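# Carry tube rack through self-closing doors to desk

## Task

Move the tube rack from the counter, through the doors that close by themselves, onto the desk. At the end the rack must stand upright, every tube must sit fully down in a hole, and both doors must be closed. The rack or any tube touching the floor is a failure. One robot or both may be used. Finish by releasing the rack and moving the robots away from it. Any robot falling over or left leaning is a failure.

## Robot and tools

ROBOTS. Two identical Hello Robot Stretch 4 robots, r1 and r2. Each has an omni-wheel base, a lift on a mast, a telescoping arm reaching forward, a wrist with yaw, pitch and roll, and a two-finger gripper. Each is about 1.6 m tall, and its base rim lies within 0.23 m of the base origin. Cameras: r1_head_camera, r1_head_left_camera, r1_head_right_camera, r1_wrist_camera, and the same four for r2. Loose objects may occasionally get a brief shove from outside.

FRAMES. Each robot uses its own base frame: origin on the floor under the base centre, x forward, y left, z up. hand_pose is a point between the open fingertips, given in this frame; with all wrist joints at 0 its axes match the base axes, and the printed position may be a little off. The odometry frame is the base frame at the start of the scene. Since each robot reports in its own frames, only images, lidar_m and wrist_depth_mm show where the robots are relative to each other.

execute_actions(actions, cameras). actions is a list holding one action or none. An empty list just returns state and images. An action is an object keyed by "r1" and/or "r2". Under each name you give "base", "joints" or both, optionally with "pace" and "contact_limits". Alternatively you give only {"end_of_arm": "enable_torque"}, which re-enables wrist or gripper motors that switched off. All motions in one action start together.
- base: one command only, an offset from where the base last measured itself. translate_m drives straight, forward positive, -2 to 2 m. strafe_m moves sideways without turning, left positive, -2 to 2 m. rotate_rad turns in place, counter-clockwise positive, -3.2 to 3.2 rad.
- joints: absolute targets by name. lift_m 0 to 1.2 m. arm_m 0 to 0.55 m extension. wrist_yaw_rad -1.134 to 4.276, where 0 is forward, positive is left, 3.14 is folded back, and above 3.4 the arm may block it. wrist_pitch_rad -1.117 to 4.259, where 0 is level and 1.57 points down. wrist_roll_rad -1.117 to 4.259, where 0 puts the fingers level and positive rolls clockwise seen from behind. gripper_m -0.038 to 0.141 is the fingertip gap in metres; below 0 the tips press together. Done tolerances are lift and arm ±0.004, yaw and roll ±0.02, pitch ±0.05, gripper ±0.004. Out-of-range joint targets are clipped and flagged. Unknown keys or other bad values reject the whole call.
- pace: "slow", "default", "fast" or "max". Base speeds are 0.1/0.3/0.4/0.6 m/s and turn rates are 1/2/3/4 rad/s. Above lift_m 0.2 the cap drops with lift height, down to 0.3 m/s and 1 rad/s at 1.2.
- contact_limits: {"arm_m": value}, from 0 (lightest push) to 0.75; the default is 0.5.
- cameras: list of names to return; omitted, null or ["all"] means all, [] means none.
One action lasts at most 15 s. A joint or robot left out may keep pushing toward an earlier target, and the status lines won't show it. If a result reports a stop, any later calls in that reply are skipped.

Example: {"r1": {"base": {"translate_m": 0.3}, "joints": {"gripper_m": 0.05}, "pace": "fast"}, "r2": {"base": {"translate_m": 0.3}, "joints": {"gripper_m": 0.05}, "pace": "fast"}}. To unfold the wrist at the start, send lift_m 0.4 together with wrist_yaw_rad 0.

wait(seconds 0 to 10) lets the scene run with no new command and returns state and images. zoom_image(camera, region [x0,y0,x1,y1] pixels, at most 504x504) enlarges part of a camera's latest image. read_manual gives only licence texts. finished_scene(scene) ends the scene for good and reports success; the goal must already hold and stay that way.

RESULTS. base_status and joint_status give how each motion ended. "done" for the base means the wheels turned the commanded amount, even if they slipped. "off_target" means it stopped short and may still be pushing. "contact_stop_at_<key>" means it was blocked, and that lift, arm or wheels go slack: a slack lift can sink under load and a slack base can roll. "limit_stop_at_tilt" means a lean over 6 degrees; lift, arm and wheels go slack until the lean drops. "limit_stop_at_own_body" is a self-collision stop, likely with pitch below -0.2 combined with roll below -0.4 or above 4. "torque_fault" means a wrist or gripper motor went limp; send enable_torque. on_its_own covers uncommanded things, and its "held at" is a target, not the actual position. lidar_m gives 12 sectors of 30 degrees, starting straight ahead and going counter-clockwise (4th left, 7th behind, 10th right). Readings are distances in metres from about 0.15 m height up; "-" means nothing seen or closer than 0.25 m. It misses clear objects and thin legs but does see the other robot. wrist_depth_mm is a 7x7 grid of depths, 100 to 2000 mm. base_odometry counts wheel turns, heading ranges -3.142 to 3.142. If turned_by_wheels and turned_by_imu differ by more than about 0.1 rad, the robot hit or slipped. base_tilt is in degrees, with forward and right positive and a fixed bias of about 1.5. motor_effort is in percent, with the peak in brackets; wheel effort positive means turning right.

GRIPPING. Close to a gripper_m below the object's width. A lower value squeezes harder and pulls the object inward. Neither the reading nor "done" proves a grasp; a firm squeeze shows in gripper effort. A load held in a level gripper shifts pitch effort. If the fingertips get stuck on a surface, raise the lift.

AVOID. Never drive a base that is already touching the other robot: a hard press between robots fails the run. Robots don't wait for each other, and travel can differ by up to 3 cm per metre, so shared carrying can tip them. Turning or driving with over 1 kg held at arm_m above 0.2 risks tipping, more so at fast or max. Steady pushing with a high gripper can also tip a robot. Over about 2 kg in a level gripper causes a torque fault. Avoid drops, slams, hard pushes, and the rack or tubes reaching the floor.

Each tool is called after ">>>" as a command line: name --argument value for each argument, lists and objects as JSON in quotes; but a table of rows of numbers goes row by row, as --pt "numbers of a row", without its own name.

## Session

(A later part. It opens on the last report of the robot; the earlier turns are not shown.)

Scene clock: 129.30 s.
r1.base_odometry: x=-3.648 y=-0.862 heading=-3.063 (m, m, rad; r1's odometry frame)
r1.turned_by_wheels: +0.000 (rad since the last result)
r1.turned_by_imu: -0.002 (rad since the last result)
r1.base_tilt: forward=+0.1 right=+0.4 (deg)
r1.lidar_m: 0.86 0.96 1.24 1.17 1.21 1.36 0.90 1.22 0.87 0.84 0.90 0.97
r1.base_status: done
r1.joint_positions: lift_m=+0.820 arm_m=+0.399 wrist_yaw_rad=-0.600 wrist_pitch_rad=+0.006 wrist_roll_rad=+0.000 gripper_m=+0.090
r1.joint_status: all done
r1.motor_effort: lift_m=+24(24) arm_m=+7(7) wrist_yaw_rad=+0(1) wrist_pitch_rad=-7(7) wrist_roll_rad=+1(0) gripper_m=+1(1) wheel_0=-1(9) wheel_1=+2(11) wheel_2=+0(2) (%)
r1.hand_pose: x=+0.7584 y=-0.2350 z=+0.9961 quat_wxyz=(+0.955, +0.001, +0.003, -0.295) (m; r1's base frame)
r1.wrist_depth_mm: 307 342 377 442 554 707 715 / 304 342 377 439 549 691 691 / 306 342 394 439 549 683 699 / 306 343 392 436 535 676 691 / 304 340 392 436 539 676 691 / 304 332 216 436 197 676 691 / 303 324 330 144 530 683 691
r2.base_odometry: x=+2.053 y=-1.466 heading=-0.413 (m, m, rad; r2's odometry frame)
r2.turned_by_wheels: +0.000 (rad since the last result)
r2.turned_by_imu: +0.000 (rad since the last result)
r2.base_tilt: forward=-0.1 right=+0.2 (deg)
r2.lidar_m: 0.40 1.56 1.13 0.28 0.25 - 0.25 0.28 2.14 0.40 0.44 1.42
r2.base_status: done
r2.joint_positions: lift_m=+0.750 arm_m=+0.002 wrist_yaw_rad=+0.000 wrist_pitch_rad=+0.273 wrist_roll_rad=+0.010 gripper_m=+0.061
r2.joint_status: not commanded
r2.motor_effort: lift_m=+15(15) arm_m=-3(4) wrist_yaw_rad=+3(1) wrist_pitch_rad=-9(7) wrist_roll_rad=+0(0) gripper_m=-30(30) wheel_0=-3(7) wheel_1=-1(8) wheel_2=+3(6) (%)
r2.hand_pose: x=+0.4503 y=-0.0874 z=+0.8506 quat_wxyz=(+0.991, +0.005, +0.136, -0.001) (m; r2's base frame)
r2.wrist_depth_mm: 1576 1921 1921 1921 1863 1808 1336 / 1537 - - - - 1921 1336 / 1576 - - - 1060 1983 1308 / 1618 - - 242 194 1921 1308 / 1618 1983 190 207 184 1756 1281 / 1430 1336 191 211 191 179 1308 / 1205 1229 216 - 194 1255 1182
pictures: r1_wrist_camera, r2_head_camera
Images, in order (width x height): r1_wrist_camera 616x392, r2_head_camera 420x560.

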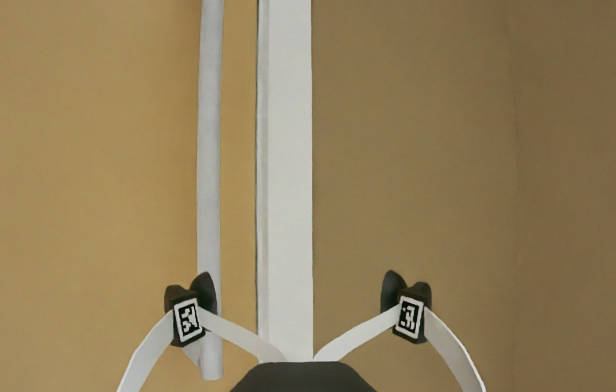

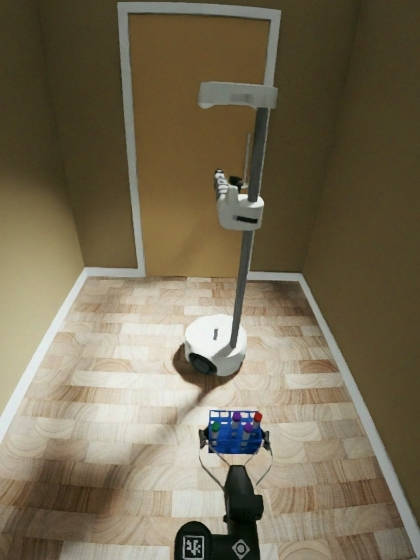

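>>> execute_actions --actions '[{"r1":{"joints":{"arm_m":0.538},"contact_limits":{"arm_m":0.3}}}]' --cameras '["r1_wrist_camera"]'

>>> execute_actions --actions '[{"r1":{"joints":{"gripper_m":-0.038}}}]' --cameras '["r1_wrist_camera"]'

Scene clock: 131.50 s.
r1.base_odometry: x=-3.648 y=-0.862 heading=-3.063 (m, m, rad; r1's odometry frame)
r1.turned_by_wheels: +0.000 (rad since the last result)
r1.turned_by_imu: +0.000 (rad since the last result)
r1.base_tilt: forward=+0.0 right=+0.1 (deg)
r1.lidar_m: 0.89 0.96 1.24 1.18 1.22 1.35 0.88 1.23 0.89 0.84 0.91 0.90
r1.base_status: not commanded
r1.joint_positions: lift_m=+0.820 arm_m=+0.536 wrist_yaw_rad=-0.602 wrist_pitch_rad=+0.006 wrist_roll_rad=+0.000 gripper_m=+0.090
r1.joint_status: all done
r1.motor_effort: lift_m=+25(25) arm_m=+10(9) wrist_yaw_rad=+6(6) wrist_pitch_rad=-6(7) wrist_roll_rad=+0(0) gripper_m=+1(2) wheel_0=+3(3) wheel_1=+2(2) wheel_2=+0(0) (%)
r1.contact_limits: arm_m 0.3
r1.hand_pose: x=+0.8956 y=-0.2354 z=+0.9961 quat_wxyz=(+0.955, +0.001, +0.003, -0.296) (m; r1's base frame)
r1.wrist_depth_mm: 193 215 248 277 329 439 559 / 193 216 247 274 325 436 564 / 192 216 248 270 322 430 554 / 192 216 247 268 320 433 549 / 191 215 246 267 319 427 544 / 191 209 215 266 196 424 544 / 191 204 238 144 317 430 539
r2.base_odometry: x=+2.053 y=-1.466 heading=-0.413 (m, m, rad; r2's odometry frame)
r2.turned_by_wheels: +0.000 (rad since the last result)
r2.turned_by_imu: +0.000 (rad since the last result)
r2.base_tilt: forward=-0.2 right=+0.2 (deg)
r2.lidar_m: 0.40 1.54 1.13 0.30 0.25 - 0.25 0.27 2.15 0.41 0.44 1.41
r2.base_status: not commanded
r2.joint_positions: lift_m=+0.750 arm_m=+0.002 wrist_yaw_rad=+0.000 wrist_pitch_rad=+0.273 wrist_roll_rad=+0.010 gripper_m=+0.061
r2.joint_status: not commanded
r2.motor_effort: lift_m=+15(15) arm_m=-4(3) wrist_yaw_rad=+2(1) wrist_pitch_rad=-8(8) wrist_roll_rad=+0(0) gripper_m=-30(29) wheel_0=-3(3) wheel_1=-1(1) wheel_2=+3(2) (%)
r2.hand_pose: x=+0.4503 y=-0.0874 z=+0.8506 quat_wxyz=(+0.991, +0.005, +0.136, -0.001) (m; r2's base frame)
r2.wrist_depth_mm: 1576 1921 1863 1921 1863 1921 1366 / 1618 - - - - 1921 1366 / 1576 - - - 1042 1921 1308 / 1576 - - 243 193 1983 1308 / 1618 1983 189 206 184 1756 1308 / 1464 1336 191 211 190 179 1255 / 1229 1229 216 - 195 1255 1160
pictures: r1_wrist_camera
Images, in order (width x height): r1_wrist_camera 616x392.

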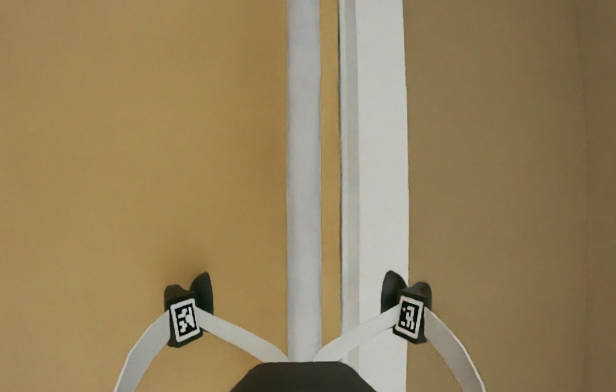

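Scene clock: 133.47 s.
r1.base_odometry: x=-3.648 y=-0.862 heading=-3.064 (m, m, rad; r1's odometry frame)
r1.turned_by_wheels: -0.001 (rad since the last result)
r1.turned_by_imu: -0.002 (rad since the last result)
r1.base_tilt: forward=+0.1 right=+0.4 (deg)
r1.lidar_m: 0.88 0.94 1.23 1.17 1.24 1.38 0.90 1.23 0.87 0.84 0.91 0.92
r1.base_status: not commanded
r1.joint_positions: lift_m=+0.820 arm_m=+0.537 wrist_yaw_rad=-0.603 wrist_pitch_rad=+0.006 wrist_roll_rad=+0.000 gripper_m=-0.037
r1.joint_status: all done
r1.motor_effort: lift_m=+25(24) arm_m=+5(9) wrist_yaw_rad=+9(9) wrist_pitch_rad=-7(7) wrist_roll_rad=+1(0) gripper_m=-21(17) wheel_0=-7(7) wheel_1=-3(3) wheel_2=-3(3) (%)
r1.hand_pose: x=+0.8960 y=-0.2356 z=+0.9961 quat_wxyz=(+0.955, +0.001, +0.003, -0.297) (m; r1's base frame)
r1.wrist_depth_mm: 183 205 236 257 329 442 574 / 183 205 236 255 329 436 569 / 183 205 236 255 327 436 569 / 182 205 234 253 324 433 554 / 182 204 234 254 324 436 564 / 182 204 198 191 187 433 564 / 182 190 223 189 307 150 549
r2.base_odometry: x=+2.053 y=-1.466 heading=-0.413 (m, m, rad; r2's odometry frame)
r2.turned_by_wheels: +0.000 (rad since the last result)
r2.turned_by_imu: +0.000 (rad since the last result)
r2.base_tilt: forward=-0.1 right=+0.2 (deg)
r2.lidar_m: 0.41 1.58 1.13 0.30 0.25 - 0.25 0.30 2.14 0.39 0.44 1.41
r2.base_status: not commanded
r2.joint_positions: lift_m=+0.750 arm_m=+0.002 wrist_yaw_rad=+0.000 wrist_pitch_rad=+0.273 wrist_roll_rad=+0.010 gripper_m=+0.061
r2.joint_status: not commanded
r2.motor_effort: lift_m=+15(15) arm_m=-3(3) wrist_yaw_rad=+0(2) wrist_pitch_rad=-8(8) wrist_roll_rad=+0(1) gripper_m=-30(31) wheel_0=-3(3) wheel_1=-1(1) wheel_2=+2(2) (%)
r2.hand_pose: x=+0.4503 y=-0.0874 z=+0.8506 quat_wxyz=(+0.991, +0.005, +0.136, -0.001) (m; r2's base frame)
r2.wrist_depth_mm: 1537 1921 1921 1808 1863 1863 1430 / 1576 - - - 1983 1921 1366 / 1576 - - - 1060 1921 1336 / 1618 - - 243 193 1983 1308 / 1576 1921 188 207 183 1708 1308 / 1430 1366 191 211 190 179 1255 / 1229 1205 216 - 195 1255 1182
pictures: r1_wrist_camera
Images, in order (width x height): r1_wrist_camera 616x392.

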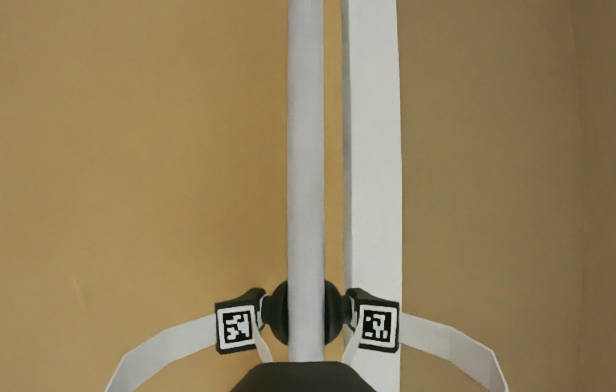

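>>> execute_actions --actions '[{"r1":{"base":{"translate_m":-0.18},"pace":"slow"}}]' --cameras '["r1_wrist_camera"]'

Scene clock: 136.97 s.
r1.base_odometry: x=-3.469 y=-0.848 heading=-3.062 (m, m, rad; r1's odometry frame)
r1.turned_by_wheels: +0.003 (rad since the last result)
r1.turned_by_imu: +0.003 (rad since the last result)
r1.base_tilt: forward=+0.1 right=+0.4 (deg)
r1.lidar_m: 0.88 1.06 1.23 1.18 1.22 1.11 0.72 1.12 0.88 0.84 0.91 0.96
r1.base_status: done
r1.joint_positions: lift_m=+0.820 arm_m=+0.537 wrist_yaw_rad=-0.584 wrist_pitch_rad=+0.006 wrist_roll_rad=+0.000 gripper_m=-0.038
r1.joint_status: not commanded
r1.on_its_own: wrist_yaw_rad is at rest, and its effort (-45) is outside its rest range (-13 to +13)
r1.motor_effort: lift_m=+24(25) arm_m=+5(5) wrist_yaw_rad=-45(45) wrist_pitch_rad=-7(6) wrist_roll_rad=+0(1) gripper_m=-15(21) wheel_0=+11(11) wheel_1=+6(8) wheel_2=+15(15) (%)
r1.hand_pose: x=+0.9005 y=-0.2320 z=+0.9961 quat_wxyz=(+0.958, +0.001, +0.003, -0.288) (m; r1's base frame)
r1.wrist_depth_mm: 208 222 239 265 591 723 707 / 207 222 239 263 585 732 707 / 206 222 238 263 580 715 715 / 206 222 237 263 585 715 707 / 206 221 237 260 574 715 699 / 204 217 185 184 585 707 699 / 205 155 229 180 173 723 707
r2.base_odometry: x=+2.053 y=-1.466 heading=-0.413 (m, m, rad; r2's odometry frame)
r2.turned_by_wheels: +0.000 (rad since the last result)
r2.turned_by_imu: +0.000 (rad since the last result)
r2.base_tilt: forward=-0.1 right=+0.2 (deg)
r2.lidar_m: 0.40 1.58 1.11 0.30 0.25 - 0.25 0.28 2.15 0.42 0.44 1.39
r2.base_status: not commanded
r2.joint_positions: lift_m=+0.750 arm_m=+0.002 wrist_yaw_rad=+0.000 wrist_pitch_rad=+0.273 wrist_roll_rad=+0.010 gripper_m=+0.061
r2.joint_status: not commanded
r2.motor_effort: lift_m=+15(15) arm_m=-3(4) wrist_yaw_rad=+0(0) wrist_pitch_rad=-9(8) wrist_roll_rad=+0(0) gripper_m=-31(31) wheel_0=-3(4) wheel_1=-1(1) wheel_2=+3(2) (%)
r2.hand_pose: x=+0.4503 y=-0.0874 z=+0.8506 quat_wxyz=(+0.991, +0.005, +0.136, -0.001) (m; r2's base frame)
r2.wrist_depth_mm: 1576 1863 1921 1756 1756 1863 1366 / 1576 - - 1863 1983 1983 1366 / 1618 - - 1863 1808 1863 1308 / 1618 - - 241 194 1921 1281 / 1618 1921 189 207 184 1808 1308 / 1464 1336 191 211 191 180 1281 / 1205 1205 216 - 194 1255 1182
pictures: r1_wrist_camera
Images, in order (width x height): r1_wrist_camera 616x392.

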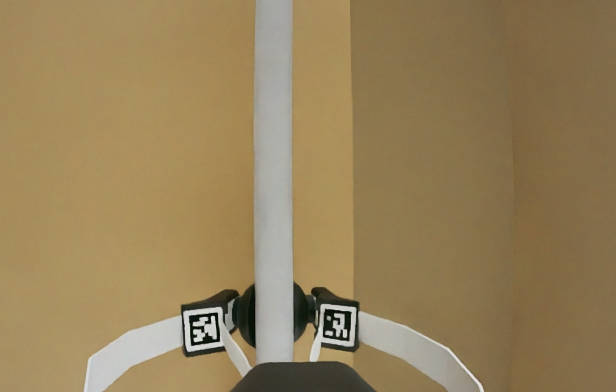

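>>> execute_actions --actions '[{"r1":{"base":{"strafe_m":0.115},"joints":{"arm_m":0.352},"pace":"slow"}}]' --cameras '["r1_wrist_camera"]'

Scene clock: 140.30 s.
r1.base_odometry: x=-3.460 y=-0.963 heading=-3.062 (m, m, rad; r1's odometry frame)
r1.turned_by_wheels: -0.001 (rad since the last result)
r1.turned_by_imu: -0.007 (rad since the last result)
r1.base_tilt: forward=+0.1 right=+0.1 (deg)
r1.lidar_m: 0.74 1.04 1.11 1.06 1.13 1.17 0.72 1.15 1.01 0.95 1.01 0.68
r1.base_status: done
r1.joint_positions: lift_m=+0.820 arm_m=+0.354 wrist_yaw_rad=-0.597 wrist_pitch_rad=+0.007 wrist_roll_rad=+0.000 gripper_m=-0.037
r1.joint_status: all done
r1.motor_effort: lift_m=+25(25) arm_m=-8(11) wrist_yaw_rad=-9(50) wrist_pitch_rad=-8(8) wrist_roll_rad=+0(1) gripper_m=-18(18) wheel_0=-4(22) wheel_1=-2(11) wheel_2=-1(15) (%)
r1.hand_pose: x=+0.7139 y=-0.2345 z=+0.9959 quat_wxyz=(+0.956, +0.001, +0.003, -0.294) (m; r1's base frame)
r1.wrist_depth_mm: 226 234 240 245 256 931 788 / 226 231 239 244 255 917 788 / 226 232 239 242 253 931 798 / 225 232 238 241 253 931 788 / 224 230 237 242 251 931 788 / 224 231 189 185 251 917 778 / 223 227 234 174 250 842 778
r2.base_odometry: x=+2.053 y=-1.466 heading=-0.413 (m, m, rad; r2's odometry frame)
r2.turned_by_wheels: +0.000 (rad since the last result)
r2.turned_by_imu: +0.000 (rad since the last result)
r2.base_tilt: forward=-0.1 right=+0.2 (deg)
r2.lidar_m: 0.39 1.59 1.13 0.31 0.25 - 0.25 0.29 2.15 0.41 0.44 1.42
r2.base_status: not commanded
r2.joint_positions: lift_m=+0.750 arm_m=+0.002 wrist_yaw_rad=+0.000 wrist_pitch_rad=+0.273 wrist_roll_rad=+0.010 gripper_m=+0.061
r2.joint_status: not commanded
r2.motor_effort: lift_m=+15(15) arm_m=-3(3) wrist_yaw_rad=+1(0) wrist_pitch_rad=-7(8) wrist_roll_rad=+1(0) gripper_m=-31(30) wheel_0=-3(3) wheel_1=-1(1) wheel_2=+2(2) (%)
r2.hand_pose: x=+0.4503 y=-0.0874 z=+0.8506 quat_wxyz=(+0.991, +0.005, +0.136, -0.001) (m; r2's base frame)
r2.wrist_depth_mm: 1576 1863 1863 778 1863 1808 1397 / 1618 - 1983 1708 1921 1921 1366 / 1618 - - 1756 - 1921 1336 / 1618 - - 243 193 1921 1308 / 1618 1863 189 207 183 1756 1281 / 1430 1336 191 211 190 180 1281 / 1229 1229 216 - 194 1281 1205
pictures: r1_wrist_camera
Images, in order (width x height): r1_wrist_camera 616x392.

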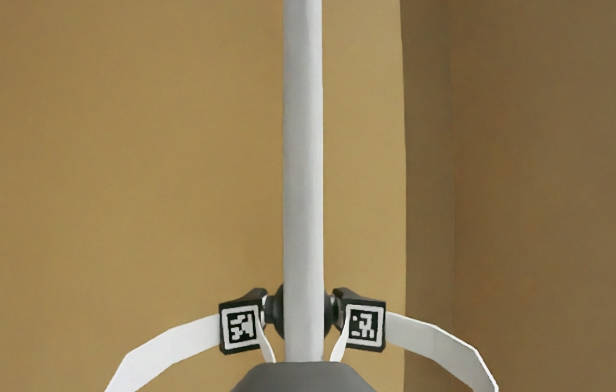

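>>> execute_actions --actions '[{"r1":{"base":{"strafe_m":0.175},"joints":{"arm_m":0.155},"pace":"slow"}}]' --cameras '["r1_wrist_camera"]'

Scene clock: 143.87 s.
r1.base_odometry: x=-3.446 y=-1.137 heading=-3.063 (m, m, rad; r1's odometry frame)
r1.turned_by_wheels: +0.000 (rad since the last result)
r1.turned_by_imu: -0.006 (rad since the last result)
r1.base_tilt: forward=+0.1 right=+0.2 (deg)
r1.lidar_m: 0.61 1.13 0.94 0.88 0.94 1.12 0.76 0.76 1.19 1.13 1.17 0.48
r1.base_status: done
r1.joint_positions: lift_m=+0.820 arm_m=+0.157 wrist_yaw_rad=-0.598 wrist_pitch_rad=+0.007 wrist_roll_rad=+0.000 gripper_m=-0.037
r1.joint_status: all done
r1.motor_effort: lift_m=+25(24) arm_m=-9(9) wrist_yaw_rad=-6(44) wrist_pitch_rad=-9(10) wrist_roll_rad=+0(1) gripper_m=-19(21) wheel_0=-3(18) wheel_1=+1(5) wheel_2=-1(11) (%)
r1.hand_pose: x=+0.5167 y=-0.2346 z=+0.9958 quat_wxyz=(+0.956, +0.001, +0.003, -0.294) (m; r1's base frame)
r1.wrist_depth_mm: 282 271 257 241 236 1098 917 / 283 268 257 240 235 1118 931 / 281 267 255 239 235 1118 917 / 279 267 255 241 234 1138 946 / 279 265 254 238 235 1098 931 / 277 265 249 184 229 1138 931 / 277 258 250 165 231 1008 917
r2.base_odometry: x=+2.053 y=-1.466 heading=-0.413 (m, m, rad; r2's odometry frame)
r2.turned_by_wheels: +0.000 (rad since the last result)
r2.turned_by_imu: -0.001 (rad since the last result)
r2.base_tilt: forward=-0.1 right=+0.2 (deg)
r2.lidar_m: 0.38 1.08 1.12 0.28 0.25 - 0.25 0.29 2.14 0.41 0.43 1.41
r2.base_status: not commanded
r2.joint_positions: lift_m=+0.750 arm_m=+0.002 wrist_yaw_rad=+0.000 wrist_pitch_rad=+0.273 wrist_roll_rad=+0.010 gripper_m=+0.061
r2.joint_status: not commanded
r2.motor_effort: lift_m=+15(15) arm_m=-3(3) wrist_yaw_rad=+0(1) wrist_pitch_rad=-8(9) wrist_roll_rad=+0(1) gripper_m=-30(31) wheel_0=-3(3) wheel_1=-1(1) wheel_2=+2(2) (%)
r2.hand_pose: x=+0.4503 y=-0.0874 z=+0.8506 quat_wxyz=(+0.991, +0.005, +0.136, -0.001) (m; r2's base frame)
r2.wrist_depth_mm: 1499 1921 788 1336 1863 1863 1397 / 1576 - 1921 1464 - 1921 1366 / 1576 - 1921 1537 - 1983 1308 / 1618 - 878 243 193 1983 1308 / 1661 1921 188 207 185 1808 1308 / 1397 1098 191 211 190 180 1281 / 1182 1182 216 - 195 1255 1182
pictures: r1_wrist_camera
Images, in order (width x height): r1_wrist_camera 616x392.

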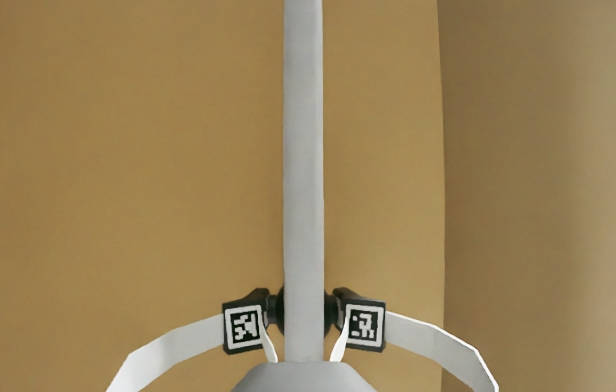

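>>> execute_actions --actions '[{"r1":{"base":{"strafe_m":0.16},"joints":{"arm_m":0.07},"pace":"slow"},"r2":{"base":{"translate_m":0.15},"pace":"slow"}}]' --cameras '["r1_wrist_camera"]'

Scene clock: 147.23 s.
r1.base_odometry: x=-3.434 y=-1.296 heading=-3.063 (m, m, rad; r1's odometry frame)
r1.turned_by_wheels: -0.001 (rad since the last result)
r1.turned_by_imu: -0.002 (rad since the last result)
r1.base_tilt: forward=+0.1 right=+0.2 (deg)
r1.lidar_m: 0.58 1.07 0.76 0.74 0.77 1.09 0.90 0.66 1.34 1.29 1.36 0.41
r1.base_status: done
r1.joint_positions: lift_m=+0.820 arm_m=+0.071 wrist_yaw_rad=-0.609 wrist_pitch_rad=+0.006 wrist_roll_rad=+0.000 gripper_m=-0.038
r1.joint_status: all done
r1.on_its_own: wrist_yaw_rad is at rest, and its effort (+25) is outside its rest range (-13 to +13)
r1.motor_effort: lift_m=+25(25) arm_m=-7(10) wrist_yaw_rad=+25(24) wrist_pitch_rad=-7(10) wrist_roll_rad=+0(0) gripper_m=-14(18) wheel_0=-7(8) wheel_1=+1(6) wheel_2=-3(4) (%)
r1.hand_pose: x=+0.4287 y=-0.2366 z=+0.9960 quat_wxyz=(+0.954, +0.001, +0.003, -0.300) (m; r1's base frame)
r1.wrist_depth_mm: 347 310 276 251 230 1138 1060 / 345 309 276 250 229 219 1098 / 343 306 276 250 229 217 1042 / 343 304 273 249 229 216 1078 / 342 306 272 248 227 216 1078 / 340 306 265 182 187 216 1060 / 338 304 262 169 222 208 1042
r2.base_odometry: x=+2.190 y=-1.526 heading=-0.413 (m, m, rad; r2's odometry frame)
r2.turned_by_wheels: +0.000 (rad since the last result)
r2.turned_by_imu: -0.002 (rad since the last result)
r2.base_tilt: forward=-0.1 right=+0.2 (deg)
r2.lidar_m: 0.40 0.90 1.12 0.47 0.25 0.25 - 0.25 0.39 0.40 1.04 1.41
r2.base_status: done
r2.joint_positions: lift_m=+0.750 arm_m=+0.002 wrist_yaw_rad=+0.000 wrist_pitch_rad=+0.273 wrist_roll_rad=+0.010 gripper_m=+0.061
r2.joint_status: not commanded
r2.motor_effort: lift_m=+15(15) arm_m=-3(3) wrist_yaw_rad=+3(1) wrist_pitch_rad=-7(8) wrist_roll_rad=+0(0) gripper_m=-33(31) wheel_0=+0(8) wheel_1=-1(3) wheel_2=+0(10) (%)
r2.hand_pose: x=+0.4503 y=-0.0874 z=+0.8506 quat_wxyz=(+0.991, +0.005, +0.136, -0.001) (m; r2's base frame)
r2.wrist_depth_mm: 1537 931 1098 - 1756 1756 1336 / 1537 1808 1618 - 1863 1863 1336 / 1661 1863 1576 1281 1921 1983 1308 / 1618 - 1397 242 194 1921 1308 / 1576 1808 190 206 187 1756 1281 / 1464 842 192 211 191 180 1255 / 1205 960 216 - 195 1255 1138
pictures: r1_wrist_camera
Images, in order (width x height): r1_wrist_camera 616x392.

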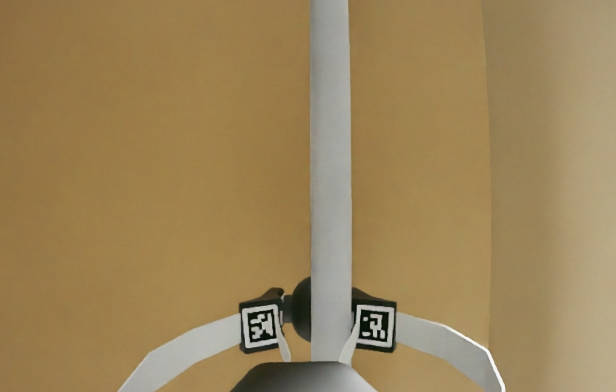

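>>> execute_actions --actions '[{"r1":{"base":{"strafe_m":0.20},"joints":{"arm_m":0.015,"wrist_yaw_rad":-0.67},"pace":"slow"},"r2":{"base":{"translate_m":0.2},"pace":"slow"}}]' --cameras '["r1_wrist_camera","r2_head_camera"]'

Scene clock: 150.93 s.
r1.base_odometry: x=-3.418 y=-1.495 heading=-3.064 (m, m, rad; r1's odometry frame)
r1.turned_by_wheels: -0.001 (rad since the last result)
r1.turned_by_imu: -0.002 (rad since the last result)
r1.base_tilt: forward=+0.1 right=+0.2 (deg)
r1.lidar_m: 0.67 0.80 0.55 0.53 0.57 0.78 1.04 0.80 0.66 1.50 0.35 0.36
r1.base_status: done
r1.joint_positions: lift_m=+0.820 arm_m=+0.016 wrist_yaw_rad=-0.682 wrist_pitch_rad=+0.006 wrist_roll_rad=+0.000 gripper_m=-0.038
r1.joint_status: all done
r1.on_its_own: wrist_yaw_rad is at rest, and its effort (+35) is outside its rest range (-13 to +13)
r1.motor_effort: lift_m=+25(25) arm_m=-4(11) wrist_yaw_rad=+35(41) wrist_pitch_rad=-7(7) wrist_roll_rad=+0(1) gripper_m=-15(21) wheel_0=-6(10) wheel_1=+1(4) wheel_2=-5(5) (%)
r1.hand_pose: x=+0.3557 y=-0.2497 z=+0.9961 quat_wxyz=(+0.942, +0.001, +0.003, -0.334) (m; r1's base frame)
r1.wrist_depth_mm: 449 368 301 259 227 208 1229 / 449 366 300 259 229 205 1229 / 445 362 300 258 228 205 1229 / 445 359 298 257 226 205 1229 / 442 357 298 258 226 204 1229 / 442 359 291 180 188 203 1205 / 436 362 279 170 216 151 1182
r2.base_odometry: x=+2.374 y=-1.607 heading=-0.413 (m, m, rad; r2's odometry frame)
r2.turned_by_wheels: +0.000 (rad since the last result)
r2.turned_by_imu: -0.001 (rad since the last result)
r2.base_tilt: forward=-0.1 right=+0.2 (deg)
r2.lidar_m: 0.40 0.79 1.13 1.01 0.47 0.33 0.29 0.31 0.43 0.82 1.01 1.39
r2.base_status: done
r2.joint_positions: lift_m=+0.750 arm_m=+0.002 wrist_yaw_rad=+0.000 wrist_pitch_rad=+0.273 wrist_roll_rad=+0.010 gripper_m=+0.061
r2.joint_status: not commanded
r2.motor_effort: lift_m=+15(15) arm_m=-3(3) wrist_yaw_rad=+2(1) wrist_pitch_rad=-8(7) wrist_roll_rad=+1(1) gripper_m=-30(32) wheel_0=+1(5) wheel_1=+0(4) wheel_2=+0(6) (%)
r2.hand_pose: x=+0.4503 y=-0.0874 z=+0.8506 quat_wxyz=(+0.991, +0.005, +0.136, -0.001) (m; r2's base frame)
r2.wrist_depth_mm: 715 1576 - - 1618 1618 1336 / 1576 1708 - - 1661 1661 1336 / 1661 1756 - - 1708 1708 1281 / 1618 1863 917 241 194 1756 1281 / 1661 1921 190 206 185 1756 1308 / 1336 1366 191 211 191 180 1281 / 691 1160 216 - 195 1255 1182
pictures: r1_wrist_camera, r2_head_camera
Images, in order (width x height): r1_wrist_camera 616x392, r2_head_camera 420x560.

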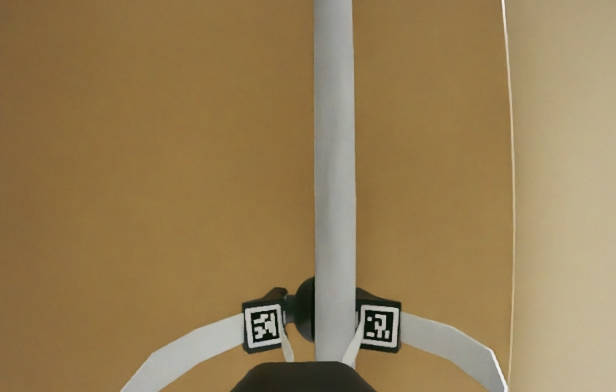

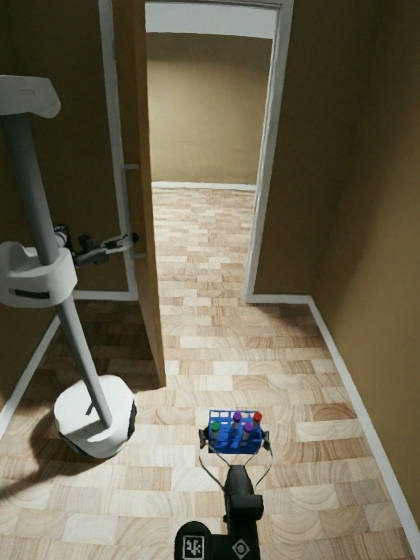

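>>> zoom_image --camera "r2_head_camera" --region '[0, 140, 420, 560]'

Region (0, 140, 420, 560) of r2_head_camera's 420x560 image, scaled by 1.200, with more detail than that image has.

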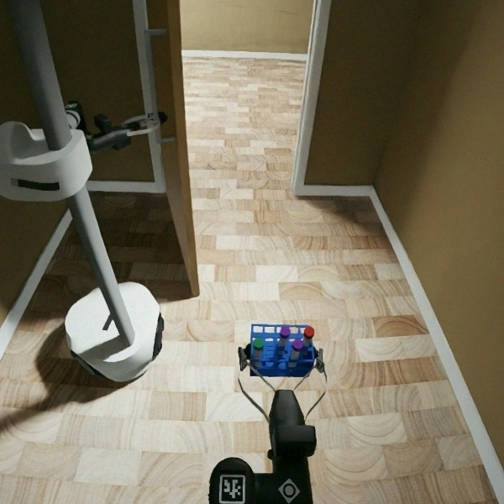

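>>> execute_actions --actions '[{"r2":{"base":{"strafe_m":-0.14}}}]' --cameras '[]'

>>> execute_actions --actions '[{"r2":{"base":{"translate_m":1.3},"pace":"fast"}}]' --cameras '["r2_head_camera","r2_head_left_camera"]'

Scene clock: 155.50 s.
r1.base_odometry: x=-3.418 y=-1.495 heading=-3.064 (m, m, rad; r1's odometry frame)
r1.turned_by_wheels: +0.000 (rad since the last result)
r1.turned_by_imu: -0.001 (rad since the last result)
r1.base_tilt: forward=+0.0 right=+0.3 (deg)
r1.lidar_m: 0.70 0.78 0.57 0.52 0.54 0.76 1.06 0.87 0.79 1.50 0.38 0.36
r1.base_status: not commanded
r1.joint_positions: lift_m=+0.820 arm_m=+0.016 wrist_yaw_rad=-0.682 wrist_pitch_rad=+0.006 wrist_roll_rad=+0.000 gripper_m=-0.038
r1.joint_status: not commanded
r1.on_its_own: wrist_yaw_rad is at rest, and its effort (+34) is outside its rest range (-13 to +13)
r1.motor_effort: lift_m=+24(25) arm_m=-5(5) wrist_yaw_rad=+34(34) wrist_pitch_rad=-8(7) wrist_roll_rad=+1(0) gripper_m=-13(16) wheel_0=-6(6) wheel_1=+1(1) wheel_2=-5(5) (%)
r1.hand_pose: x=+0.3557 y=-0.2497 z=+0.9961 quat_wxyz=(+0.942, +0.001, +0.003, -0.334) (m; r1's base frame)
r1.wrist_depth_mm: 452 366 304 260 227 208 1229 / 455 362 301 259 228 205 1182 / 442 362 300 257 227 205 1205 / 442 359 300 256 227 204 1255 / 442 359 297 256 225 204 1229 / 442 357 290 180 187 203 1205 / 442 357 277 170 217 151 1182
r2.base_odometry: x=+2.317 y=-1.735 heading=-0.413 (m, m, rad; r2's odometry frame)
r2.turned_by_wheels: +0.000 (rad since the last result)
r2.turned_by_imu: +0.000 (rad since the last result)
r2.base_tilt: forward=-0.1 right=+0.2 (deg)
r2.lidar_m: 0.40 0.87 0.91 1.01 0.46 0.32 0.30 0.30 0.36 0.79 0.89 1.20
r2.base_status: done
r2.joint_positions: lift_m=+0.750 arm_m=+0.002 wrist_yaw_rad=+0.000 wrist_pitch_rad=+0.273 wrist_roll_rad=+0.010 gripper_m=+0.061
r2.joint_status: not commanded
r2.motor_effort: lift_m=+15(15) arm_m=-4(4) wrist_yaw_rad=+1(1) wrist_pitch_rad=-9(8) wrist_roll_rad=+0(1) gripper_m=-30(30) wheel_0=+0(7) wheel_1=+2(7) wheel_2=+1(1) (%)
r2.hand_pose: x=+0.4503 y=-0.0874 z=+0.8506 quat_wxyz=(+0.991, +0.005, +0.136, -0.001) (m; r2's base frame)
r2.wrist_depth_mm: 1576 1098 - - 1576 1576 1138 / 1661 1229 - - 1661 1618 1118 / 1756 1708 - - 1756 1618 1098 / 1863 1808 - 242 195 1576 1078 / 1708 1808 190 206 186 1499 1098 / 1430 1078 192 211 192 179 1060 / 946 1182 216 - 195 1255 1008
pictures: none
No camera images: the call's "cameras" was empty. Leave "cameras" out to get every camera's image.

Scene clock: 160.20 s.
r1.base_odometry: x=-3.418 y=-1.495 heading=-3.064 (m, m, rad; r1's odometry frame)
r1.turned_by_wheels: +0.000 (rad since the last result)
r1.turned_by_imu: -0.001 (rad since the last result)
r1.base_tilt: forward=+0.2 right=+0.2 (deg)
r1.lidar_m: 0.68 0.75 0.55 0.51 0.56 0.80 1.05 1.21 1.57 1.49 0.37 0.38
r1.base_status: not commanded
r1.joint_positions: lift_m=+0.820 arm_m=+0.016 wrist_yaw_rad=-0.682 wrist_pitch_rad=+0.006 wrist_roll_rad=+0.000 gripper_m=-0.038
r1.joint_status: not commanded
r1.on_its_own: wrist_yaw_rad is at rest, and its effort (+35) is outside its rest range (-13 to +13)
r1.motor_effort: lift_m=+25(25) arm_m=-5(5) wrist_yaw_rad=+35(35) wrist_pitch_rad=-7(8) wrist_roll_rad=+1(2) gripper_m=-15(13) wheel_0=-6(6) wheel_1=+1(1) wheel_2=-5(5) (%)
r1.hand_pose: x=+0.3557 y=-0.2497 z=+0.9961 quat_wxyz=(+0.942, +0.001, +0.003, -0.334) (m; r1's base frame)
r1.wrist_depth_mm: 449 368 303 260 227 208 580 / 445 362 303 259 227 204 574 / 449 364 301 259 228 205 564 / 442 362 301 257 227 204 473 / 442 359 298 256 226 204 473 / 442 357 290 180 188 203 569 / 439 357 278 170 216 151 574
r2.base_odometry: x=+3.508 y=-2.256 heading=-0.412 (m, m, rad; r2's odometry frame)
r2.turned_by_wheels: +0.000 (rad since the last result)
r2.turned_by_imu: -0.005 (rad since the last result)
r2.base_tilt: forward=-0.1 right=+0.2 (deg)
r2.lidar_m: 0.40 0.92 0.45 0.36 0.37 0.70 1.52 1.22 0.85 0.81 0.84 0.73
r2.base_status: done
r2.joint_positions: lift_m=+0.750 arm_m=+0.002 wrist_yaw_rad=+0.000 wrist_pitch_rad=+0.273 wrist_roll_rad=+0.010 gripper_m=+0.061
r2.joint_status: not commanded
r2.motor_effort: lift_m=+15(15) arm_m=-4(3) wrist_yaw_rad=+0(2) wrist_pitch_rad=-8(7) wrist_roll_rad=+0(1) gripper_m=-30(30) wheel_0=+1(8) wheel_1=+1(4) wheel_2=+2(11) (%)
r2.hand_pose: x=+0.4503 y=-0.0874 z=+0.8506 quat_wxyz=(+0.991, +0.005, +0.136, -0.001) (m; r2's base frame)
r2.wrist_depth_mm: - - - - - 413 415 / - - - - - 430 433 / - - - - 512 452 455 / - - - 242 195 480 484 / 1863 1921 188 205 184 500 508 / 1464 1366 191 211 191 179 544 / 1229 1205 216 - 195 574 564
pictures: r2_head_camera, r2_head_left_camera
Images, in order (width x height): r2_head_camera 420x560, r2_head_left_camera 420x672.

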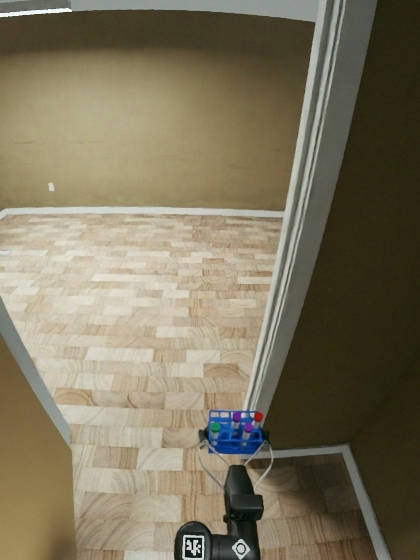

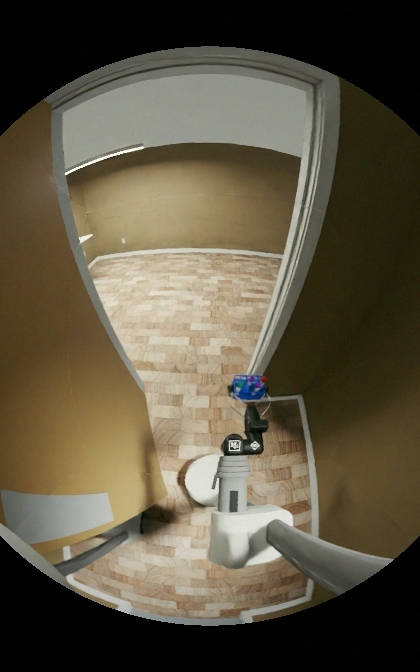

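>>> execute_actions --actions '[{"r2":{"base":{"strafe_m":0.10}}}]' --cameras '["r2_wrist_camera","r2_head_camera"]'

Scene clock: 163.30 s.
r1.base_odometry: x=-3.418 y=-1.495 heading=-3.064 (m, m, rad; r1's odometry frame)
r1.turned_by_wheels: +0.000 (rad since the last result)
r1.turned_by_imu: -0.001 (rad since the last result)
r1.base_tilt: forward=+0.0 right=+0.2 (deg)
r1.lidar_m: 0.68 0.78 0.56 0.53 0.55 0.78 1.07 1.20 1.54 1.50 0.38 0.37
r1.base_status: not commanded
r1.joint_positions: lift_m=+0.820 arm_m=+0.016 wrist_yaw_rad=-0.682 wrist_pitch_rad=+0.006 wrist_roll_rad=+0.000 gripper_m=-0.038
r1.joint_status: not commanded
r1.on_its_own: wrist_yaw_rad is at rest, and its effort (+34) is outside its rest range (-13 to +13)
r1.motor_effort: lift_m=+25(25) arm_m=-5(5) wrist_yaw_rad=+34(35) wrist_pitch_rad=-7(7) wrist_roll_rad=+0(0) gripper_m=-12(14) wheel_0=-6(6) wheel_1=+1(1) wheel_2=-5(5) (%)
r1.hand_pose: x=+0.3557 y=-0.2497 z=+0.9961 quat_wxyz=(+0.942, +0.001, +0.003, -0.334) (m; r1's base frame)
r1.wrist_depth_mm: 445 368 304 260 227 209 492 / 452 364 301 259 229 205 488 / 445 364 300 258 227 205 407 / 442 357 297 257 227 205 389 / 442 357 298 258 226 204 387 / 442 357 290 181 188 203 484 / 436 359 278 170 217 151 484
r2.base_odometry: x=+3.549 y=-2.164 heading=-0.413 (m, m, rad; r2's odometry frame)
r2.turned_by_wheels: +0.000 (rad since the last result)
r2.turned_by_imu: -0.001 (rad since the last result)
r2.base_tilt: forward=-0.1 right=+0.2 (deg)
r2.lidar_m: 0.42 0.69 0.35 0.28 0.26 0.57 1.57 1.34 0.97 0.91 0.95 0.76
r2.base_status: done
r2.joint_positions: lift_m=+0.750 arm_m=+0.002 wrist_yaw_rad=+0.000 wrist_pitch_rad=+0.273 wrist_roll_rad=+0.010 gripper_m=+0.061
r2.joint_status: not commanded
r2.motor_effort: lift_m=+15(15) arm_m=-3(4) wrist_yaw_rad=+1(2) wrist_pitch_rad=-8(8) wrist_roll_rad=+0(0) gripper_m=-31(31) wheel_0=-1(6) wheel_1=-2(8) wheel_2=+1(1) (%)
r2.hand_pose: x=+0.4503 y=-0.0874 z=+0.8506 quat_wxyz=(+0.991, +0.005, +0.136, -0.001) (m; r2's base frame)
r2.wrist_depth_mm: - - - - - - 399 / - - - - - 496 418 / - - - - - 496 442 / - - - 242 193 517 477 / 1921 1921 189 205 187 504 500 / 1499 1336 191 211 192 179 539 / 1205 1182 216 - 195 564 559
pictures: r2_head_camera, r2_wrist_camera
Images, in order (width x height): r2_head_camera 420x560, r2_wrist_camera 616x392.

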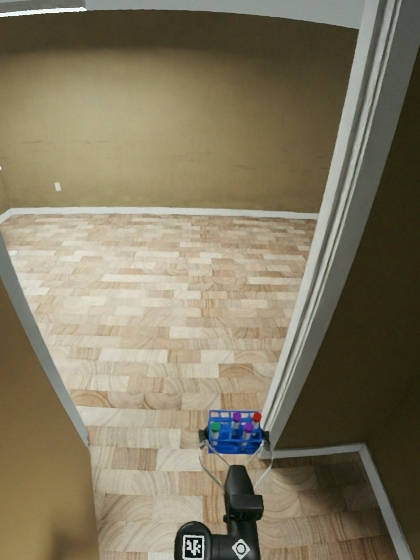

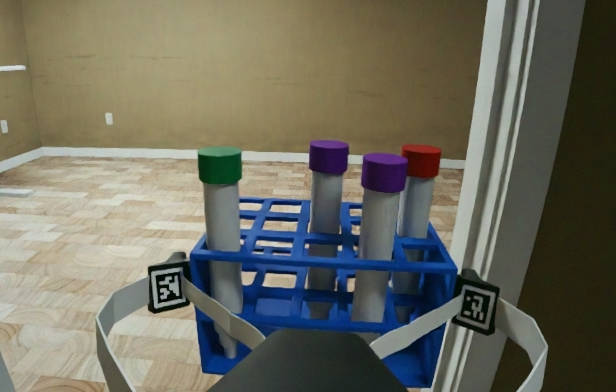

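>>> execute_actions --actions '[{"r2":{"base":{"translate_m":1.5},"pace":"fast"}}]' --cameras '["r2_head_left_camera","r2_head_camera"]'

Scene clock: 168.80 s.
r1.base_odometry: x=-3.418 y=-1.495 heading=-3.064 (m, m, rad; r1's odometry frame)
r1.turned_by_wheels: +0.000 (rad since the last result)
r1.turned_by_imu: -0.002 (rad since the last result)
r1.base_tilt: forward=+0.1 right=+0.2 (deg)
r1.lidar_m: 0.70 0.79 0.56 0.54 0.56 0.81 1.04 1.20 1.54 1.48 0.38 0.37
r1.base_status: not commanded
r1.joint_positions: lift_m=+0.820 arm_m=+0.016 wrist_yaw_rad=-0.682 wrist_pitch_rad=+0.006 wrist_roll_rad=+0.000 gripper_m=-0.038
r1.joint_status: not commanded
r1.on_its_own: wrist_yaw_rad is at rest, and its effort (+34) is outside its rest range (-13 to +13)
r1.motor_effort: lift_m=+24(25) arm_m=-5(5) wrist_yaw_rad=+34(34) wrist_pitch_rad=-7(7) wrist_roll_rad=+1(0) gripper_m=-14(13) wheel_0=-6(6) wheel_1=+1(1) wheel_2=-5(5) (%)
r1.hand_pose: x=+0.3557 y=-0.2497 z=+0.9961 quat_wxyz=(+0.942, +0.001, +0.003, -0.334) (m; r1's base frame)
r1.wrist_depth_mm: 455 368 304 260 227 208 1229 / 452 364 301 259 228 205 1205 / 452 362 300 258 228 205 1229 / 442 357 297 257 227 204 1255 / 442 359 298 257 226 204 1255 / 442 357 293 180 188 204 1205 / 436 359 276 170 216 151 1205
r2.base_odometry: x=+4.923 y=-2.766 heading=-0.412 (m, m, rad; r2's odometry frame)
r2.turned_by_wheels: +0.000 (rad since the last result)
r2.turned_by_imu: -0.006 (rad since the last result)
r2.base_tilt: forward=-0.2 right=+0.2 (deg)
r2.lidar_m: 0.39 2.50 2.14 2.05 1.02 0.92 1.40 0.74 0.96 1.91 1.96 2.57
r2.base_status: done
r2.joint_positions: lift_m=+0.750 arm_m=+0.002 wrist_yaw_rad=+0.000 wrist_pitch_rad=+0.273 wrist_roll_rad=+0.010 gripper_m=+0.061
r2.joint_status: not commanded
r2.motor_effort: lift_m=+15(15) arm_m=-3(3) wrist_yaw_rad=+0(1) wrist_pitch_rad=-8(9) wrist_roll_rad=+0(0) gripper_m=-31(31) wheel_0=+0(6) wheel_1=+0(5) wheel_2=+2(9) (%)
r2.hand_pose: x=+0.4503 y=-0.0874 z=+0.8506 quat_wxyz=(+0.991, +0.005, +0.136, -0.001) (m; r2's base frame)
r2.wrist_depth_mm: - - - - - - - / - - - - - - - / - - - - - - - / - - - 242 193 - - / 1808 1921 193 206 186 - - / 1464 1336 191 210 190 179 1576 / 1229 1229 216 - 195 1255 1281
pictures: r2_head_camera, r2_head_left_camera
Images, in order (width x height): r2_head_camera 420x560, r2_head_left_camera 420x672.

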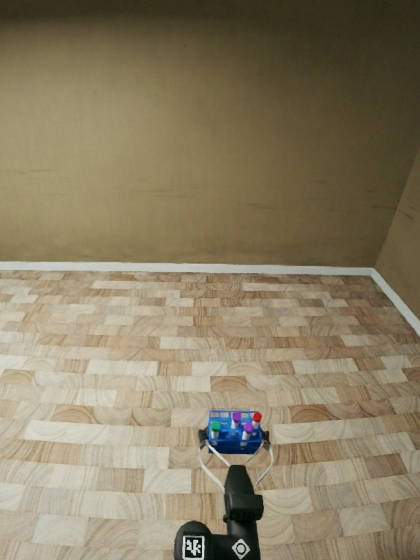

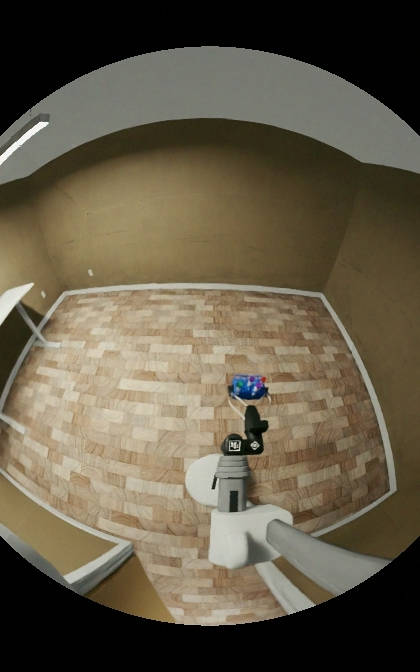

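>>> execute_actions --actions '[{"r1":{"base":{"strafe_m":-0.09},"pace":"slow"},"r2":{"base":{"rotate_rad":1.3},"joints":{"lift_m":0.78},"pace":"slow"}}]' --cameras '["r2_wrist_camera","r2_head_camera"]'

Scene clock: 171.77 s.
r1.base_odometry: x=-3.425 y=-1.406 heading=-3.064 (m, m, rad; r1's odometry frame)
r1.turned_by_wheels: +0.000 (rad since the last result)
r1.turned_by_imu: -0.001 (rad since the last result)
r1.base_tilt: forward=+0.0 right=+0.3 (deg)
r1.lidar_m: 0.61 0.92 0.66 0.61 0.67 0.91 1.07 1.20 1.45 1.40 0.38 0.37
r1.base_status: done
r1.joint_positions: lift_m=+0.820 arm_m=+0.016 wrist_yaw_rad=-0.667 wrist_pitch_rad=+0.006 wrist_roll_rad=+0.000 gripper_m=-0.037
r1.joint_status: not commanded
r1.motor_effort: lift_m=+25(24) arm_m=-5(5) wrist_yaw_rad=-9(34) wrist_pitch_rad=-8(8) wrist_roll_rad=+1(0) gripper_m=-20(19) wheel_0=+1(6) wheel_1=+0(6) wheel_2=+1(7) (%)
r1.hand_pose: x=+0.3594 y=-0.2471 z=+0.9960 quat_wxyz=(+0.945, +0.001, +0.003, -0.327) (m; r1's base frame)
r1.wrist_depth_mm: 389 334 285 183 221 1229 1160 / 389 330 281 182 221 1281 1160 / 384 325 279 182 220 1308 1160 / 387 325 279 181 220 1255 1182 / 387 324 278 179 220 1229 1160 / 384 324 268 179 213 1281 1138 / 377 301 266 173 211 1205 1138
r2.base_odometry: x=+4.923 y=-2.766 heading=+0.887 (m, m, rad; r2's odometry frame)
r2.turned_by_wheels: +1.300 (rad since the last result)
r2.turned_by_imu: +1.310 (rad since the last result)
r2.base_tilt: forward=-0.1 right=+0.2 (deg)
r2.lidar_m: 0.40 1.51 0.93 1.04 0.74 0.77 1.28 1.90 2.16 2.45 2.45 2.44
r2.base_status: done
r2.joint_positions: lift_m=+0.780 arm_m=+0.002 wrist_yaw_rad=+0.000 wrist_pitch_rad=+0.273 wrist_roll_rad=+0.010 gripper_m=+0.061
r2.joint_status: all done
r2.motor_effort: lift_m=+23(24) arm_m=-3(4) wrist_yaw_rad=+0(1) wrist_pitch_rad=-9(8) wrist_roll_rad=+0(0) gripper_m=-34(31) wheel_0=-3(8) wheel_1=+0(5) wheel_2=-2(6) (%)
r2.hand_pose: x=+0.4503 y=-0.0874 z=+0.8800 quat_wxyz=(+0.991, +0.005, +0.136, -0.001) (m; r2's base frame)
r2.wrist_depth_mm: - - - - - - - / - - - - - - - / - - - - - - - / 1863 - - 242 194 - - / 1756 - 189 206 186 - - / 1464 1397 192 211 192 180 1537 / 1255 1255 216 - 195 1281 1308
pictures: r2_head_camera, r2_wrist_camera
Images, in order (width x height): r2_head_camera 420x560, r2_wrist_camera 616x392.

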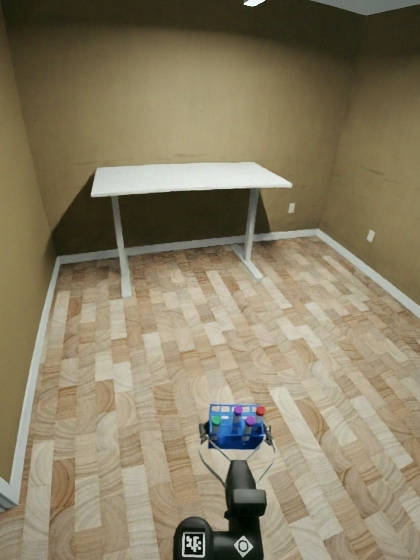

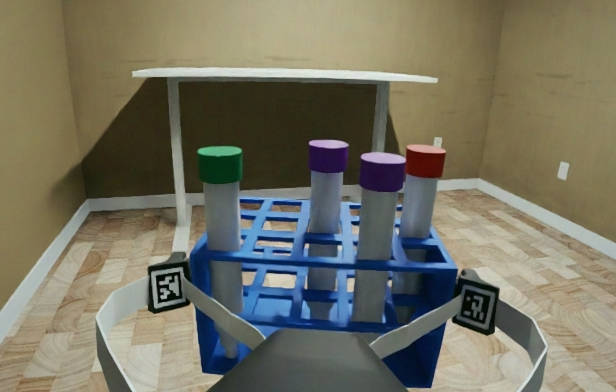

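>>> execute_actions --actions '[{"r1":{"base":{"strafe_m":-0.15},"joints":{"arm_m":0.06},"pace":"slow"},"r2":{"base":{"translate_m":1.45},"joints":{"lift_m":1.0,"arm_m":0.2},"pace":"fast"}}]' --cameras '["r2_wrist_camera","r2_head_camera"]'

Scene clock: 178.13 s.
r1.base_odometry: x=-3.437 y=-1.256 heading=-3.062 (m, m, rad; r1's odometry frame)
r1.turned_by_wheels: +0.001 (rad since the last result)
r1.turned_by_imu: -0.001 (rad since the last result)
r1.base_tilt: forward=+0.1 right=+0.1 (deg)
r1.lidar_m: 0.57 1.13 0.79 0.77 0.81 1.11 1.08 1.20 1.32 1.26 1.33 0.41
r1.base_status: done
r1.joint_positions: lift_m=+0.820 arm_m=+0.060 wrist_yaw_rad=-0.648 wrist_pitch_rad=+0.006 wrist_roll_rad=+0.000 gripper_m=-0.037
r1.joint_status: all done
r1.on_its_own: wrist_yaw_rad is at rest, and its effort (-64) is outside its rest range (-13 to +13)
r1.motor_effort: lift_m=+25(25) arm_m=+2(7) wrist_yaw_rad=-64(64) wrist_pitch_rad=-8(7) wrist_roll_rad=+0(0) gripper_m=-18(19) wheel_0=+8(7) wheel_1=+0(8) wheel_2=+11(10) (%)
r1.hand_pose: x=+0.4079 y=-0.2438 z=+0.9960 quat_wxyz=(+0.948, +0.001, +0.003, -0.318) (m; r1's base frame)
r1.wrist_depth_mm: 314 286 258 233 220 1205 1025 / 314 283 258 232 220 1229 1025 / 314 283 257 232 220 1205 1042 / 312 281 254 231 219 1229 1042 / 312 279 255 230 219 1182 1008 / 310 279 173 189 216 1205 1060 / 309 159 173 172 156 1138 1042
r2.base_odometry: x=+5.838 y=-1.641 heading=+0.887 (m, m, rad; r2's odometry frame)
r2.turned_by_wheels: +0.000 (rad since the last result)
r2.turned_by_imu: -0.006 (rad since the last result)
r2.base_tilt: forward=-0.1 right=+0.2 (deg)
r2.lidar_m: 0.62 0.63 0.75 1.12 1.12 1.28 2.13 3.28 2.39 2.00 2.01 0.77
r2.base_status: done
r2.joint_positions: lift_m=+1.000 arm_m=+0.199 wrist_yaw_rad=+0.000 wrist_pitch_rad=+0.273 wrist_roll_rad=+0.010 gripper_m=+0.061
r2.joint_status: all done
r2.motor_effort: lift_m=+22(23) arm_m=+4(6) wrist_yaw_rad=+0(2) wrist_pitch_rad=-8(9) wrist_roll_rad=-1(0) gripper_m=-31(30) wheel_0=+1(8) wheel_1=-2(6) wheel_2=+0(13) (%)
r2.hand_pose: x=+0.6479 y=-0.0874 z=+1.1000 quat_wxyz=(+0.991, +0.005, +0.136, -0.001) (m; r2's base frame)
r2.wrist_depth_mm: 866 891 960 1008 1060 1118 1205 / 891 931 1008 1060 1118 1205 1281 / 931 976 1025 1078 1160 1281 1366 / 732 750 654 242 193 820 1499 / 525 535 189 206 186 574 569 / 399 370 191 211 191 179 442 / 338 338 216 - 195 1464 1537
pictures: r2_head_camera, r2_wrist_camera
Images, in order (width x height): r2_head_camera 420x560, r2_wrist_camera 616x392.

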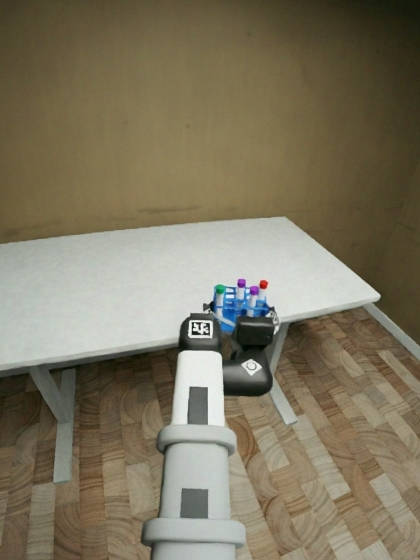

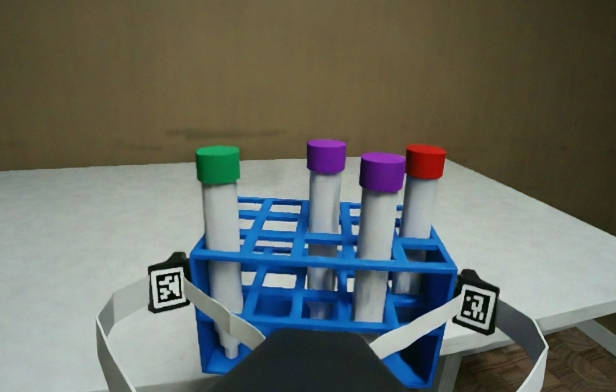

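>>> execute_actions --actions '[{"r1":{"base":{"strafe_m":-0.13},"joints":{"arm_m":0.185},"pace":"slow"},"r2":{"joints":{"lift_m":0.915,"arm_m":0.42},"pace":"slow"}}]' --cameras '["r2_wrist_camera"]'

Scene clock: 183.20 s.
r1.base_odometry: x=-3.447 y=-1.127 heading=-3.063 (m, m, rad; r1's odometry frame)
r1.turned_by_wheels: +0.000 (rad since the last result)
r1.turned_by_imu: -0.002 (rad since the last result)
r1.base_tilt: forward=+0.0 right=+0.3 (deg)
r1.lidar_m: 0.63 1.10 0.94 0.90 0.95 1.13 1.14 1.22 1.15 1.13 1.17 0.52
r1.base_status: done
r1.joint_positions: lift_m=+0.820 arm_m=+0.184 wrist_yaw_rad=-0.670 wrist_pitch_rad=+0.006 wrist_roll_rad=+0.000 gripper_m=-0.037
r1.joint_status: all done
r1.motor_effort: lift_m=+25(25) arm_m=+7(6) wrist_yaw_rad=+1(64) wrist_pitch_rad=-6(7) wrist_roll_rad=+1(1) gripper_m=-15(16) wheel_0=+0(11) wheel_1=-2(5) wheel_2=+1(12) (%)
r1.hand_pose: x=+0.5265 y=-0.2477 z=+0.9962 quat_wxyz=(+0.944, +0.001, +0.003, -0.329) (m; r1's base frame)
r1.wrist_depth_mm: 257 253 249 241 240 1042 904 / 257 254 248 181 239 1060 904 / 257 251 246 179 237 1060 891 / 256 251 246 179 237 1060 931 / 254 251 246 179 236 1060 891 / 253 250 244 179 236 1025 904 / 254 247 243 172 235 976 917
r2.base_odometry: x=+5.838 y=-1.641 heading=+0.887 (m, m, rad; r2's odometry frame)
r2.turned_by_wheels: +0.000 (rad since the last result)
r2.turned_by_imu: -0.001 (rad since the last result)
r2.base_tilt: forward=-0.1 right=+0.2 (deg)
r2.lidar_m: 0.64 0.64 0.74 1.13 1.11 1.29 2.13 3.29 2.39 2.02 2.00 0.77
r2.base_status: not commanded
r2.joint_positions: lift_m=+0.915 arm_m=+0.419 wrist_yaw_rad=+0.000 wrist_pitch_rad=+0.273 wrist_roll_rad=+0.010 gripper_m=+0.061
r2.joint_status: all done
r2.motor_effort: lift_m=+13(20) arm_m=+5(6) wrist_yaw_rad=+1(1) wrist_pitch_rad=-7(8) wrist_roll_rad=-1(1) gripper_m=-31(31) wheel_0=+1(1) wheel_1=-1(1) wheel_2=+1(1) (%)
r2.hand_pose: x=+0.8678 y=-0.0874 z=+1.0158 quat_wxyz=(+0.991, +0.005, +0.136, -0.001) (m; r2's base frame)
r2.wrist_depth_mm: 691 723 759 809 854 917 976 / 715 750 798 854 917 960 1025 / 741 788 809 866 917 991 1078 / 496 508 445 242 195 559 574 / 355 364 189 205 186 384 389 / 273 254 192 211 192 179 294 / 230 229 216 - 195 238 -
pictures: r2_wrist_camera
Images, in order (width x height): r2_wrist_camera 616x392.

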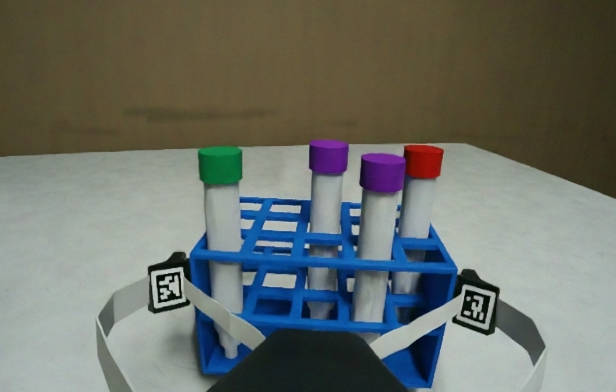

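>>> execute_actions --actions '[{"r1":{"base":{"strafe_m":-0.10},"joints":{"arm_m":0.30},"pace":"slow"},"r2":{"joints":{"lift_m":0.902},"pace":"slow"}}]' --cameras '[]'

Scene clock: 185.87 s.
r1.base_odometry: x=-3.455 y=-1.027 heading=-3.063 (m, m, rad; r1's odometry frame)
r1.turned_by_wheels: +0.000 (rad since the last result)
r1.turned_by_imu: -0.001 (rad since the last result)
r1.base_tilt: forward=+0.1 right=+0.2 (deg)
r1.lidar_m: 0.69 1.04 1.06 1.00 1.05 1.16 1.16 1.16 1.07 1.02 1.08 0.64
r1.base_status: done
r1.joint_positions: lift_m=+0.820 arm_m=+0.299 wrist_yaw_rad=-0.669 wrist_pitch_rad=+0.006 wrist_roll_rad=+0.000 gripper_m=-0.037
r1.joint_status: all done
r1.motor_effort: lift_m=+25(25) arm_m=+7(7) wrist_yaw_rad=-2(10) wrist_pitch_rad=-7(6) wrist_roll_rad=+1(0) gripper_m=-13(15) wheel_0=-1(5) wheel_1=-1(5) wheel_2=+1(2) (%)
r1.hand_pose: x=+0.6418 y=-0.2475 z=+0.9962 quat_wxyz=(+0.945, +0.001, +0.003, -0.328) (m; r1's base frame)
r1.wrist_depth_mm: 229 233 239 184 252 976 809 / 229 234 239 181 252 976 809 / 227 232 239 180 250 960 820 / 228 232 238 180 250 976 831 / 227 231 236 179 248 976 820 / 226 230 234 179 246 960 831 / 225 227 234 172 245 878 809
r2.base_odometry: x=+5.838 y=-1.641 heading=+0.887 (m, m, rad; r2's odometry frame)
r2.turned_by_wheels: +0.000 (rad since the last result)
r2.turned_by_imu: +0.000 (rad since the last result)
r2.base_tilt: forward=-0.1 right=+0.2 (deg)
r2.lidar_m: 0.66 0.62 0.76 1.11 1.11 1.27 2.12 3.28 2.39 2.01 2.01 0.77
r2.base_status: not commanded
r2.joint_positions: lift_m=+0.902 arm_m=+0.419 wrist_yaw_rad=+0.000 wrist_pitch_rad=+0.273 wrist_roll_rad=+0.010 gripper_m=+0.061
r2.joint_status: all done
r2.motor_effort: lift_m=+13(14) arm_m=+5(5) wrist_yaw_rad=-1(0) wrist_pitch_rad=-7(9) wrist_roll_rad=+0(0) gripper_m=-29(31) wheel_0=+2(1) wheel_1=-2(1) wheel_2=+1(1) (%)
r2.hand_pose: x=+0.8678 y=-0.0874 z=+1.0028 quat_wxyz=(+0.991, +0.005, +0.136, -0.001) (m; r2's base frame)
r2.wrist_depth_mm: 691 723 778 809 866 917 976 / 715 759 788 854 904 960 1025 / 732 778 820 854 866 1008 1098 / 466 473 413 242 195 517 530 / 330 338 189 206 186 362 362 / 254 236 191 210 191 180 271 / 213 213 208 - 195 221 -
pictures: none
No camera images: the call's "cameras" was empty. Leave "cameras" out to get every camera's image.


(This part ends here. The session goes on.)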